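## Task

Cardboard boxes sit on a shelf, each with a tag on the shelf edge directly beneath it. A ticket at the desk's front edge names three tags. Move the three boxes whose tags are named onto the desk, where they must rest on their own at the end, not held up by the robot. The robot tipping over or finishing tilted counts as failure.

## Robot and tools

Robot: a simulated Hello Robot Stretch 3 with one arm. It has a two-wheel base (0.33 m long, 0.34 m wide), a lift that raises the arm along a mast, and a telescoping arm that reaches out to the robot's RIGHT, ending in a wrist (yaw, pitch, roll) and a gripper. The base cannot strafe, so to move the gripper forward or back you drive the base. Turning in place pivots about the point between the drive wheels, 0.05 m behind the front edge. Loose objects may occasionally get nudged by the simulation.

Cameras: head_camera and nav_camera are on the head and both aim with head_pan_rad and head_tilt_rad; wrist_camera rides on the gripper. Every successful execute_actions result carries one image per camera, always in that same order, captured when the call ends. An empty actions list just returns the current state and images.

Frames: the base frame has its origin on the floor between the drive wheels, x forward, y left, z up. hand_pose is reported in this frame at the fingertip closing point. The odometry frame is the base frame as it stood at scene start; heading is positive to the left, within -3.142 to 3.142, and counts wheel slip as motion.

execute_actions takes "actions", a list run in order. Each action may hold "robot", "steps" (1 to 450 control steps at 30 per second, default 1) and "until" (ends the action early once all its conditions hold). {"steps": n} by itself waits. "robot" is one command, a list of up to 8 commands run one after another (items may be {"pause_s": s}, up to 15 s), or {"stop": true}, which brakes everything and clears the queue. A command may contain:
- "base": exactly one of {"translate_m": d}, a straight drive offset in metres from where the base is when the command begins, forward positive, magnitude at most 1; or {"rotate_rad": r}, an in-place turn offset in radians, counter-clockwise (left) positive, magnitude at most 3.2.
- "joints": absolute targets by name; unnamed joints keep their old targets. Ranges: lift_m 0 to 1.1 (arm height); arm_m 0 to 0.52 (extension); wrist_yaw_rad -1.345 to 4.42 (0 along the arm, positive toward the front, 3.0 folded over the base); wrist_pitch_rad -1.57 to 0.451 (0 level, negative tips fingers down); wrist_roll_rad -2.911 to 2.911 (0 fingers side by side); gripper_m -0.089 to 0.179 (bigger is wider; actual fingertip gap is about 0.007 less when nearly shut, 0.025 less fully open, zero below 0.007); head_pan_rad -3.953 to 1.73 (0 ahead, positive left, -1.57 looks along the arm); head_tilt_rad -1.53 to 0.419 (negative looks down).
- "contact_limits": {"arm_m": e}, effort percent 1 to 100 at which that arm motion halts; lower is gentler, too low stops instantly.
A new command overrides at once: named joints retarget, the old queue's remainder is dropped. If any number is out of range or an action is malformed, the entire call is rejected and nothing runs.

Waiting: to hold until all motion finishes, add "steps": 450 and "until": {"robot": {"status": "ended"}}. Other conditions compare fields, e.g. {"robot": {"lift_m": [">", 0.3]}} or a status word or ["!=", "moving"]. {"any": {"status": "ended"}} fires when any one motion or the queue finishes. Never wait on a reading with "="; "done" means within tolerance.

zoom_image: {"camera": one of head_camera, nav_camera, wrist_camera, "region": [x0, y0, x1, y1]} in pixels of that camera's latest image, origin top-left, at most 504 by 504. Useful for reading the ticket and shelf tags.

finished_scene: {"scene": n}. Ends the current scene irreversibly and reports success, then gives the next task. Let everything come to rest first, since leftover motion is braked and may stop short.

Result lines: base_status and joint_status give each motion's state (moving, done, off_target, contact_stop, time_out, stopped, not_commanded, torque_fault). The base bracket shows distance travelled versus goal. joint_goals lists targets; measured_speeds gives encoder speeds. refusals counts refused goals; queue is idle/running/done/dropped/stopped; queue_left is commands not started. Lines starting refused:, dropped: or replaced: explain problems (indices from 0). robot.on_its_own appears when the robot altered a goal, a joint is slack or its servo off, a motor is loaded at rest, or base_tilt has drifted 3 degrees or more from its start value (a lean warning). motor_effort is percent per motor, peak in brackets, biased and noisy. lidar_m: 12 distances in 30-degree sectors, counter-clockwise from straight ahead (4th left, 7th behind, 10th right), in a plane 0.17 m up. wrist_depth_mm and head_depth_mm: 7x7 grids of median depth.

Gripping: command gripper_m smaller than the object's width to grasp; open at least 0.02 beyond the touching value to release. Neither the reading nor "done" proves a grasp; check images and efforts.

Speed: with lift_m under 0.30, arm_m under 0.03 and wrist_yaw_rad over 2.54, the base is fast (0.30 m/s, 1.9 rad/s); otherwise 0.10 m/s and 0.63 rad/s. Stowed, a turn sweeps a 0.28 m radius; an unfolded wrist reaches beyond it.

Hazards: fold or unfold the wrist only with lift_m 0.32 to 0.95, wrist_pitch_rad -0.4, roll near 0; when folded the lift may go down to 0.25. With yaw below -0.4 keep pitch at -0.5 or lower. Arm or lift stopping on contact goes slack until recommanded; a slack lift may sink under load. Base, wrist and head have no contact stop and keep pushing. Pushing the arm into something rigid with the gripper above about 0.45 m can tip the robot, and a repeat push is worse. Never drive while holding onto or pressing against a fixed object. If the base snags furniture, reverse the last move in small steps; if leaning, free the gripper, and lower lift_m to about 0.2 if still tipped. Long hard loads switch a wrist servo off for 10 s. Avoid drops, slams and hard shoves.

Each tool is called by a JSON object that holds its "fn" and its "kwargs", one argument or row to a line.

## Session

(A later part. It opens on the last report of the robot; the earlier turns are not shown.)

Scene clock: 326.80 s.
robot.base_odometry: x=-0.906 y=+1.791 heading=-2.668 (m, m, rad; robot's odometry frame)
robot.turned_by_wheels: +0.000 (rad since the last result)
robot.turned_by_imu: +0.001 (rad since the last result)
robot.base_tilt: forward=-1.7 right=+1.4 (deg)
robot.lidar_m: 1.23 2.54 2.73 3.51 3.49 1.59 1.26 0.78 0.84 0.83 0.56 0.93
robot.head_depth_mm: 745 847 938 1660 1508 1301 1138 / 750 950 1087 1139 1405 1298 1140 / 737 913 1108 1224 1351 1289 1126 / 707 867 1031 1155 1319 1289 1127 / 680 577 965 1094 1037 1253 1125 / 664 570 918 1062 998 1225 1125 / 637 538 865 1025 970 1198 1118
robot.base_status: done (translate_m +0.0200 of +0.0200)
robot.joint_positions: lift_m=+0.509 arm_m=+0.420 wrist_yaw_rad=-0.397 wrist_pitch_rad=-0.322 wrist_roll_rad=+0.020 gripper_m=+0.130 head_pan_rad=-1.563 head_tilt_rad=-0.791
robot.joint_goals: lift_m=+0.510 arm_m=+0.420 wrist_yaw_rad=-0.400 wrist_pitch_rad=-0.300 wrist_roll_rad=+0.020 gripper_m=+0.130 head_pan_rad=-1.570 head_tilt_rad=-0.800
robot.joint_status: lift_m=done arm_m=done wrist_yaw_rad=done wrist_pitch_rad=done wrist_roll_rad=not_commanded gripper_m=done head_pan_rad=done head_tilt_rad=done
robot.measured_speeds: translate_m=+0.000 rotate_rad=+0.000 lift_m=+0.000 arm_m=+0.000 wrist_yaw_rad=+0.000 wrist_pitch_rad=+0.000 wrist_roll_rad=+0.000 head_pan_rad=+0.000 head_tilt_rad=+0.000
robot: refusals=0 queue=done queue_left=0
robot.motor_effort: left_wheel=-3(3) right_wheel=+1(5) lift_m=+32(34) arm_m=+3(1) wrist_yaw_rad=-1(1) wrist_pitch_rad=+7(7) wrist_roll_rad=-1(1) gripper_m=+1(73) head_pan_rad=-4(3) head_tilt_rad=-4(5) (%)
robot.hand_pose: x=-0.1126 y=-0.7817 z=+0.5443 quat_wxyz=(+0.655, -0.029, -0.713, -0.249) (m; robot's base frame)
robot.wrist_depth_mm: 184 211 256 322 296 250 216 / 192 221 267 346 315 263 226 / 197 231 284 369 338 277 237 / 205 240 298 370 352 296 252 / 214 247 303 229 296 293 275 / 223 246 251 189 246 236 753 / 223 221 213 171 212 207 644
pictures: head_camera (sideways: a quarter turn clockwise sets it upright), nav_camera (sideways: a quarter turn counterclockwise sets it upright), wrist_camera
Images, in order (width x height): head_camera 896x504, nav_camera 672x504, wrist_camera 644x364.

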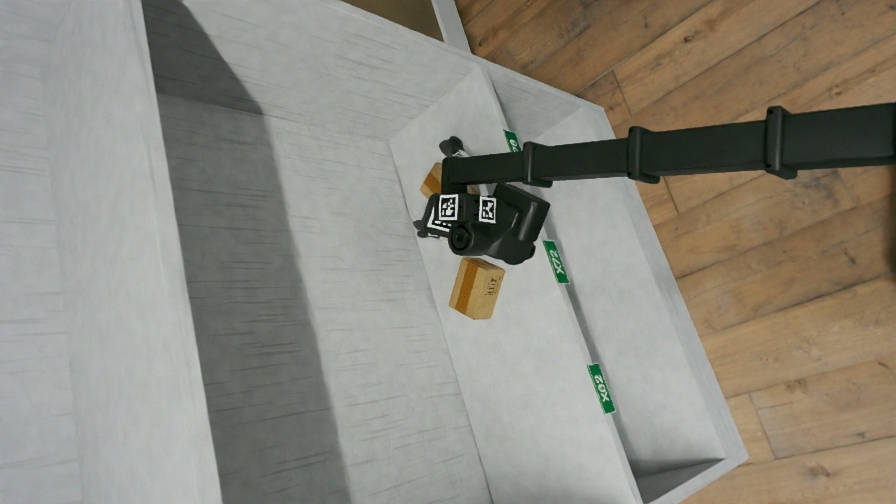

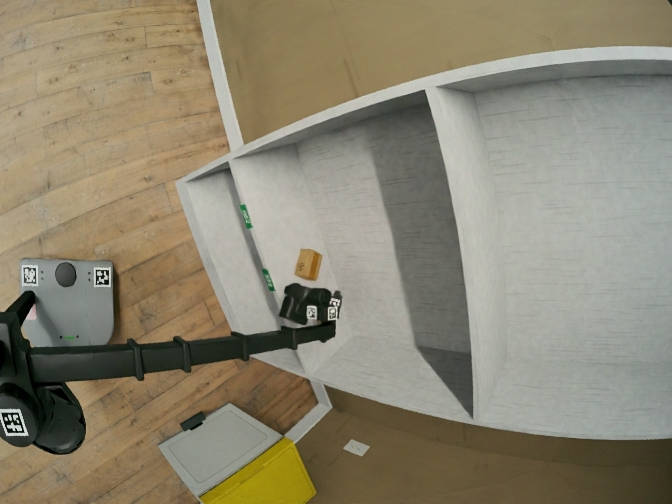

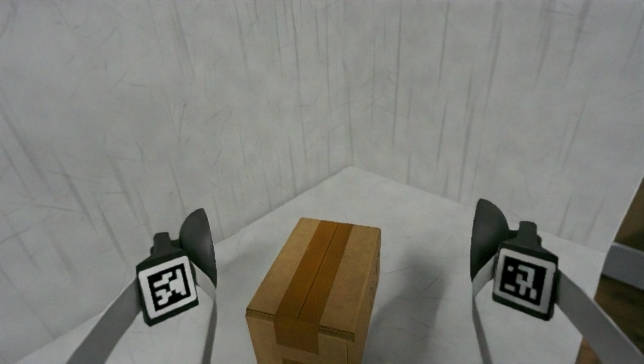

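{"fn": "execute_actions", "kwargs": {
  "actions": [
    {"robot":[{"joints":{"arm_m":0.44}},{"joints":{"lift_m":0.443}},{"joints":{"gripper_m":0.0}},{"joints":{"lift_m":0.5}},{"joints":{"arm_m":0.0,"wrist_pitch_rad":-0.4}}],"steps":450,"until":{"robot":{"status":"ended"}}}
  ]
}}

Scene clock: 343.40 s.
robot.base_odometry: x=-0.906 y=+1.791 heading=-2.668 (m, m, rad; robot's odometry frame)
robot.turned_by_wheels: +0.000 (rad since the last result)
robot.turned_by_imu: +0.002 (rad since the last result)
robot.base_tilt: forward=-1.7 right=+1.3 (deg)
robot.lidar_m: 1.23 2.54 2.73 3.51 3.49 1.60 1.25 0.78 0.84 0.83 0.56 0.93
robot.head_depth_mm: 741 846 938 1667 1508 1304 1139 / 752 959 1089 1133 1414 1296 1154 / 737 919 1103 1156 1383 786 1171 / 712 872 1036 1144 1289 1291 1146 / 682 575 967 1100 1035 1247 1122 / 663 570 915 1065 1001 1226 1116 / 639 538 865 1027 972 1198 1119
robot.base_status: done (translate_m +0.0200 of +0.0200)
robot.joint_positions: lift_m=+0.499 arm_m=+0.003 wrist_yaw_rad=-0.398 wrist_pitch_rad=-0.422 wrist_roll_rad=+0.020 gripper_m=+0.017 head_pan_rad=-1.563 head_tilt_rad=-0.791
robot.joint_goals: lift_m=+0.500 arm_m=+0.000 wrist_yaw_rad=-0.400 wrist_pitch_rad=-0.400 wrist_roll_rad=+0.020 gripper_m=+0.016 head_pan_rad=-1.570 head_tilt_rad=-0.800
robot.joint_status: lift_m=done arm_m=done wrist_yaw_rad=done wrist_pitch_rad=done wrist_roll_rad=not_commanded gripper_m=done head_pan_rad=done head_tilt_rad=done
robot.measured_speeds: translate_m=+0.000 rotate_rad=+0.000 lift_m=+0.000 arm_m=+0.000 wrist_yaw_rad=+0.000 wrist_pitch_rad=+0.000 wrist_roll_rad=+0.000 head_pan_rad=+0.000 head_tilt_rad=+0.000
robot: refusals=0 queue=done queue_left=0
robot.on_its_own: gripper_m is held at +0.016, not at your +0.000, by its stall guard, which is not easing now
robot.motor_effort: left_wheel=-2(3) right_wheel=+1(1) lift_m=+34(35) arm_m=-3(3) wrist_yaw_rad=-1(0) wrist_pitch_rad=+7(7) wrist_roll_rad=-1(1) gripper_m=-18(99) head_pan_rad=-4(3) head_tilt_rad=-5(5) (%)
robot.hand_pose: x=-0.1082 y=-0.3540 z=+0.5111 quat_wxyz=(+0.642, +0.006, -0.713, -0.282) (m; robot's base frame)
robot.wrist_depth_mm: 462 536 646 590 - 914 688 / 463 523 549 576 - 599 508 / 404 407 451 688 - 630 523 / 329 373 782 159 171 671 549 / 552 661 735 126 123 722 588 / 575 643 - 131 125 692 622 / 567 566 573 624 612 617 608
pictures: head_camera (sideways: a quarter turn clockwise sets it upright), nav_camera (sideways: a quarter turn counterclockwise sets it upright), wrist_camera
Images, in order (width x height): head_camera 896x504, nav_camera 672x504, wrist_camera 644x364.

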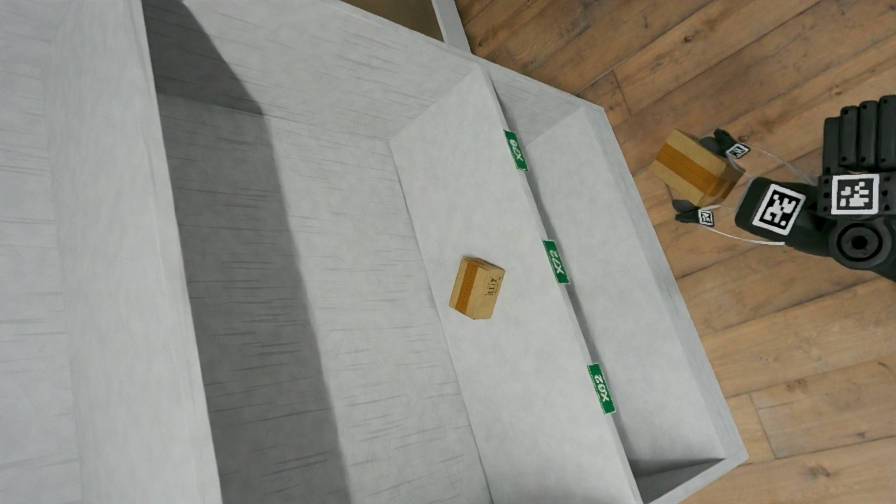

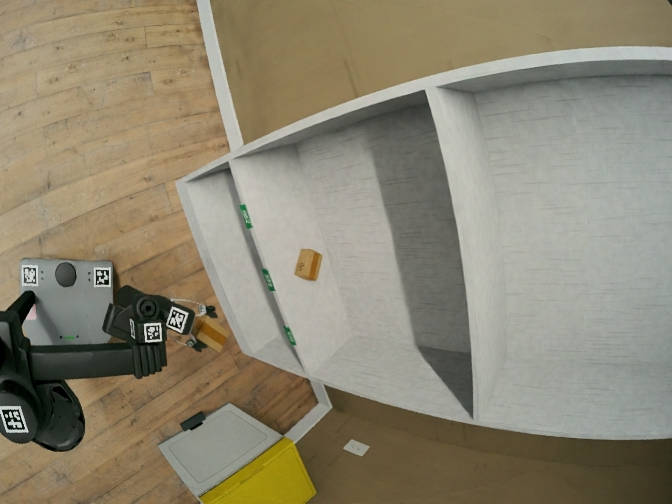

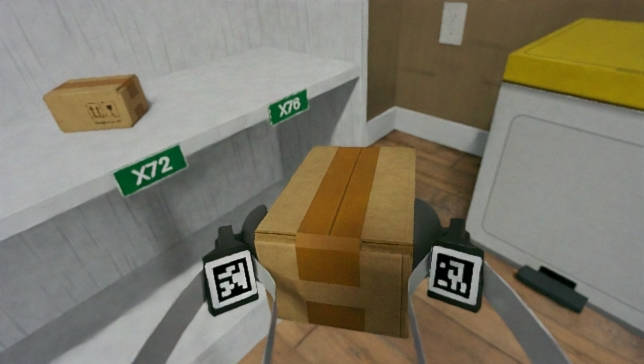

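{"fn": "execute_actions", "kwargs": {
  "actions": [
    {"robot":[{"base":{"rotate_rad":1.81},"joints":{"wrist_yaw_rad":2.65,"lift_m":0.33}},{"joints":{"lift_m":0.29},"base":{"translate_m":1}},{"base":{"translate_m":1}},{"base":{"translate_m":0.56}},{"base":{"rotate_rad":1.76},"joints":{"lift_m":0.9,"head_tilt_rad":-0.5}},{"joints":{"wrist_yaw_rad":0,"lift_m":0.99,"wrist_pitch_rad":-0.28}},{"joints":{"arm_m":0.36}},{"joints":{"lift_m":0.95}}],"steps":450,"until":{"robot":{"status":"ended"}}},
    {"steps":450,"until":{"robot":{"status":"ended"}}},
    {"steps":450,"until":{"robot":{"status":"ended"}}}
  ]
}}

Scene clock: 377.93 s.
robot.base_odometry: x=+0.767 y=-0.146 heading=+0.901 (m, m, rad; robot's odometry frame)
robot.turned_by_wheels: +3.570 (rad since the last result)
robot.turned_by_imu: +3.550 (rad since the last result)
robot.base_tilt: forward=-1.7 right=+1.5 (deg)
robot.lidar_m: 1.71 1.78 2.40 3.09 2.96 2.14 2.05 1.12 0.97 0.96 1.46 1.80
robot.head_depth_mm: 1164 1289 1189 - 1811 1510 1277 / 1171 1286 1286 674 1800 1533 1279 / 1174 1281 - 665 1776 1530 1264 / 1170 1289 1184 672 1785 1522 1262 / 1177 1289 1040 753 1711 1429 1232 / 1166 1281 1377 751 1753 1497 1254 / 1168 1276 1422 1598 1746 1505 1242
robot.base_status: done (rotate_rad +1.7599 of +1.7600)
robot.joint_positions: lift_m=+0.950 arm_m=+0.360 wrist_yaw_rad=+0.002 wrist_pitch_rad=-0.311 wrist_roll_rad=+0.020 gripper_m=+0.017 head_pan_rad=-1.563 head_tilt_rad=-0.507
robot.joint_goals: lift_m=+0.950 arm_m=+0.360 wrist_yaw_rad=+0.000 wrist_pitch_rad=-0.280 wrist_roll_rad=+0.020 gripper_m=+0.016 head_pan_rad=-1.570 head_tilt_rad=-0.500
robot.joint_status: lift_m=done arm_m=done wrist_yaw_rad=done wrist_pitch_rad=done wrist_roll_rad=not_commanded gripper_m=done head_pan_rad=done head_tilt_rad=done
robot.measured_speeds: translate_m=+0.000 rotate_rad=+0.000 lift_m=+0.000 arm_m=+0.000 wrist_yaw_rad=+0.000 wrist_pitch_rad=+0.000 wrist_roll_rad=+0.000 head_pan_rad=+0.000 head_tilt_rad=+0.000
robot: refusals=0 queue=done queue_left=0
robot.on_its_own: gripper_m is held at +0.016, not at your +0.000, by its stall guard, which is not easing now
robot.motor_effort: left_wheel=-3(9) right_wheel=+1(5) lift_m=+14(36) arm_m=+3(0) wrist_yaw_rad=-1(4) wrist_pitch_rad=+10(15) wrist_roll_rad=-1(1) gripper_m=-19(18) head_pan_rad=-4(3) head_tilt_rad=+3(25) (%)
robot.hand_pose: x=-0.0209 y=-0.7411 z=+0.9877 quat_wxyz=(+0.692, +0.110, -0.705, -0.110) (m; robot's base frame)
robot.wrist_depth_mm: 718 713 720 713 706 709 710 / 763 761 676 616 580 542 511 / 821 804 407 385 370 354 340 / 878 301 291 159 172 264 257 / 244 234 228 126 122 211 205 / 193 190 - 131 125 179 171 / 163 161 158 149 147 149 147
pictures: head_camera (sideways: a quarter turn clockwise sets it upright), nav_camera (sideways: a quarter turn counterclockwise sets it upright), wrist_camera
Images, in order (width x height): head_camera 896x504, nav_camera 672x504, wrist_camera 644x364.

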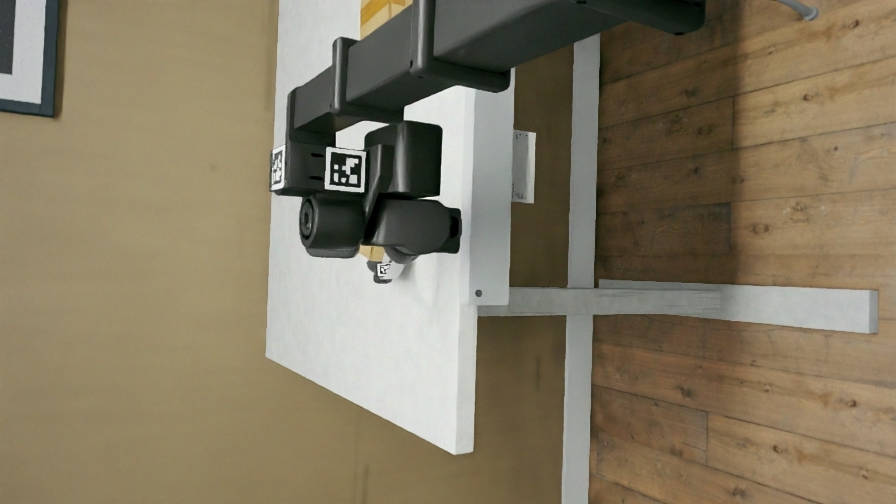

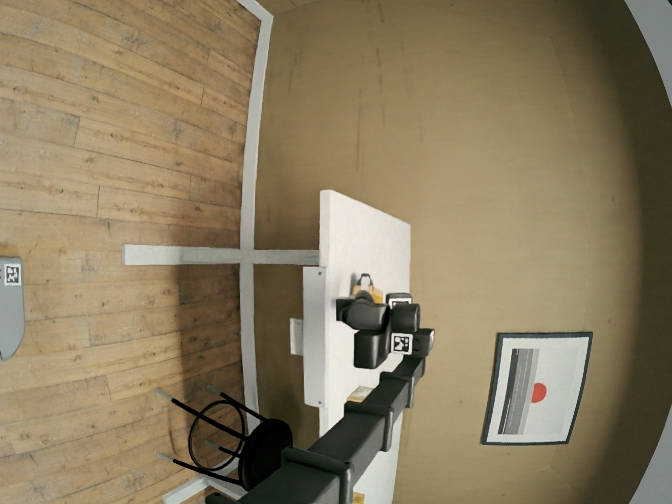

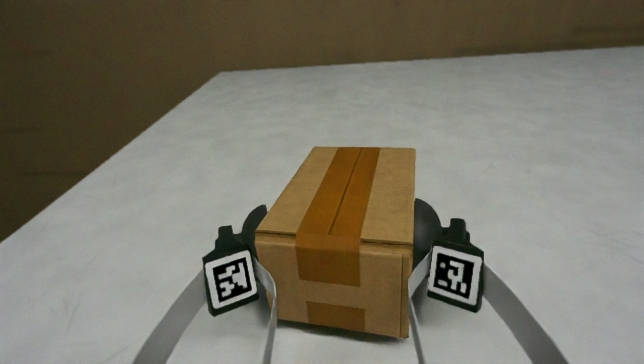

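Release, and re-verify the ticket since it's right here.

{"fn": "execute_actions", "kwargs": {
  "actions": [
    {"robot":[{"joints":{"lift_m":0.941}},{"joints":{"gripper_m":0.13}},{"joints":{"arm_m":0.1}},{"joints":{"lift_m":0.75,"wrist_pitch_rad":-0.25,"gripper_m":0.03},"base":{"translate_m":-0.04}},{"joints":{"arm_m":0.27}}],"steps":450,"until":{"robot":{"status":"ended"}}}
  ]
}}

Scene clock: 390.57 s.
robot.base_odometry: x=+0.742 y=-0.178 heading=+0.901 (m, m, rad; robot's odometry frame)
robot.turned_by_wheels: +0.000 (rad since the last result)
robot.turned_by_imu: +0.002 (rad since the last result)
robot.base_tilt: forward=-1.5 right=+1.3 (deg)
robot.lidar_m: 1.75 1.83 2.47 3.08 2.90 2.10 2.01 1.09 0.95 0.96 1.46 1.85
robot.head_depth_mm: 1164 1292 1100 731 1780 1540 1299 / 1174 1290 1083 703 1770 - 1239 / 1166 1288 1066 697 1769 1448 1268 / 1168 1292 1054 691 1772 1465 1267 / 1167 1289 1043 685 1727 1436 1216 / 1167 1287 1107 752 1766 1502 1246 / 1170 1287 1417 1513 1773 1503 1241
robot.base_status: done (translate_m -0.0400 of -0.0400)
robot.joint_positions: lift_m=+0.751 arm_m=+0.270 wrist_yaw_rad=+0.002 wrist_pitch_rad=-0.272 wrist_roll_rad=+0.020 gripper_m=+0.030 head_pan_rad=-1.563 head_tilt_rad=-0.507
robot.joint_goals: lift_m=+0.750 arm_m=+0.270 wrist_yaw_rad=+0.000 wrist_pitch_rad=-0.250 wrist_roll_rad=+0.020 gripper_m=+0.030 head_pan_rad=-1.570 head_tilt_rad=-0.500
robot.joint_status: lift_m=done arm_m=done wrist_yaw_rad=done wrist_pitch_rad=done wrist_roll_rad=not_commanded gripper_m=done head_pan_rad=done head_tilt_rad=done
robot.measured_speeds: translate_m=+0.000 rotate_rad=+0.000 lift_m=+0.000 arm_m=+0.000 wrist_yaw_rad=+0.000 wrist_pitch_rad=+0.000 wrist_roll_rad=+0.000 head_pan_rad=+0.000 head_tilt_rad=+0.000
robot: refusals=0 queue=done queue_left=0
robot.motor_effort: left_wheel=-3(6) right_wheel=+1(2) lift_m=+12(13) arm_m=+2(2) wrist_yaw_rad=-1(1) wrist_pitch_rad=+7(10) wrist_roll_rad=-1(1) gripper_m=+0(81) head_pan_rad=-3(4) head_tilt_rad=+4(3) (%)
robot.hand_pose: x=-0.0209 y=-0.6549 z=+0.7971 quat_wxyz=(+0.694, +0.096, -0.707, -0.096) (m; robot's base frame)
robot.wrist_depth_mm: 786 785 396 356 78 79 78 / 855 845 434 828 84 84 84 / 914 905 496 887 90 90 905 / - - 959 - - - - / - - - - - - - / - - - - - - - / - - - - - 961 932
pictures: head_camera (sideways: a quarter turn clockwise sets it upright), nav_camera (sideways: a quarter turn counterclockwise sets it upright), wrist_camera
Images, in order (width x height): head_camera 896x504, nav_camera 672x504, wrist_camera 644x364.

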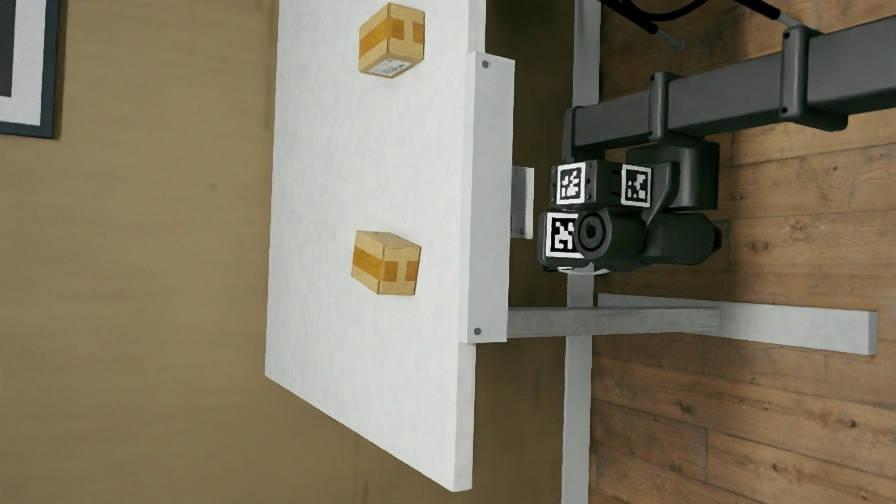

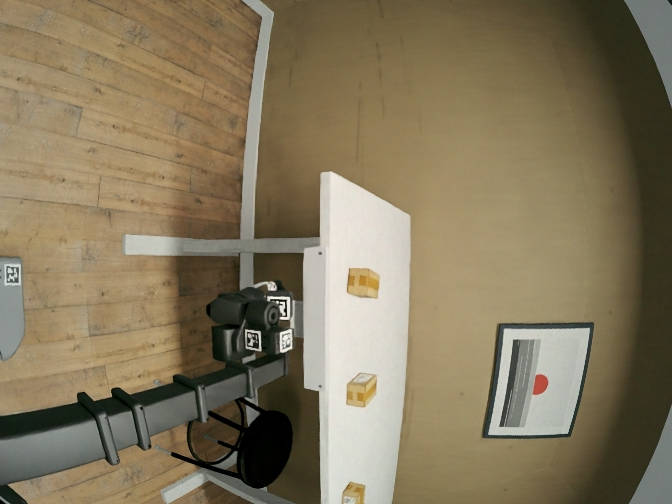

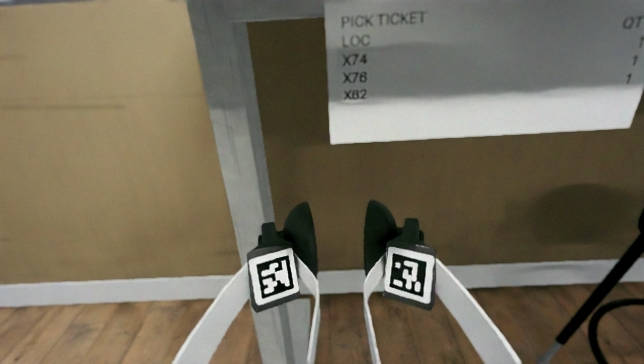

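{"fn": "finished_scene", "kwargs": {
  "scene": 1
}}

The scene is finished: the task was done.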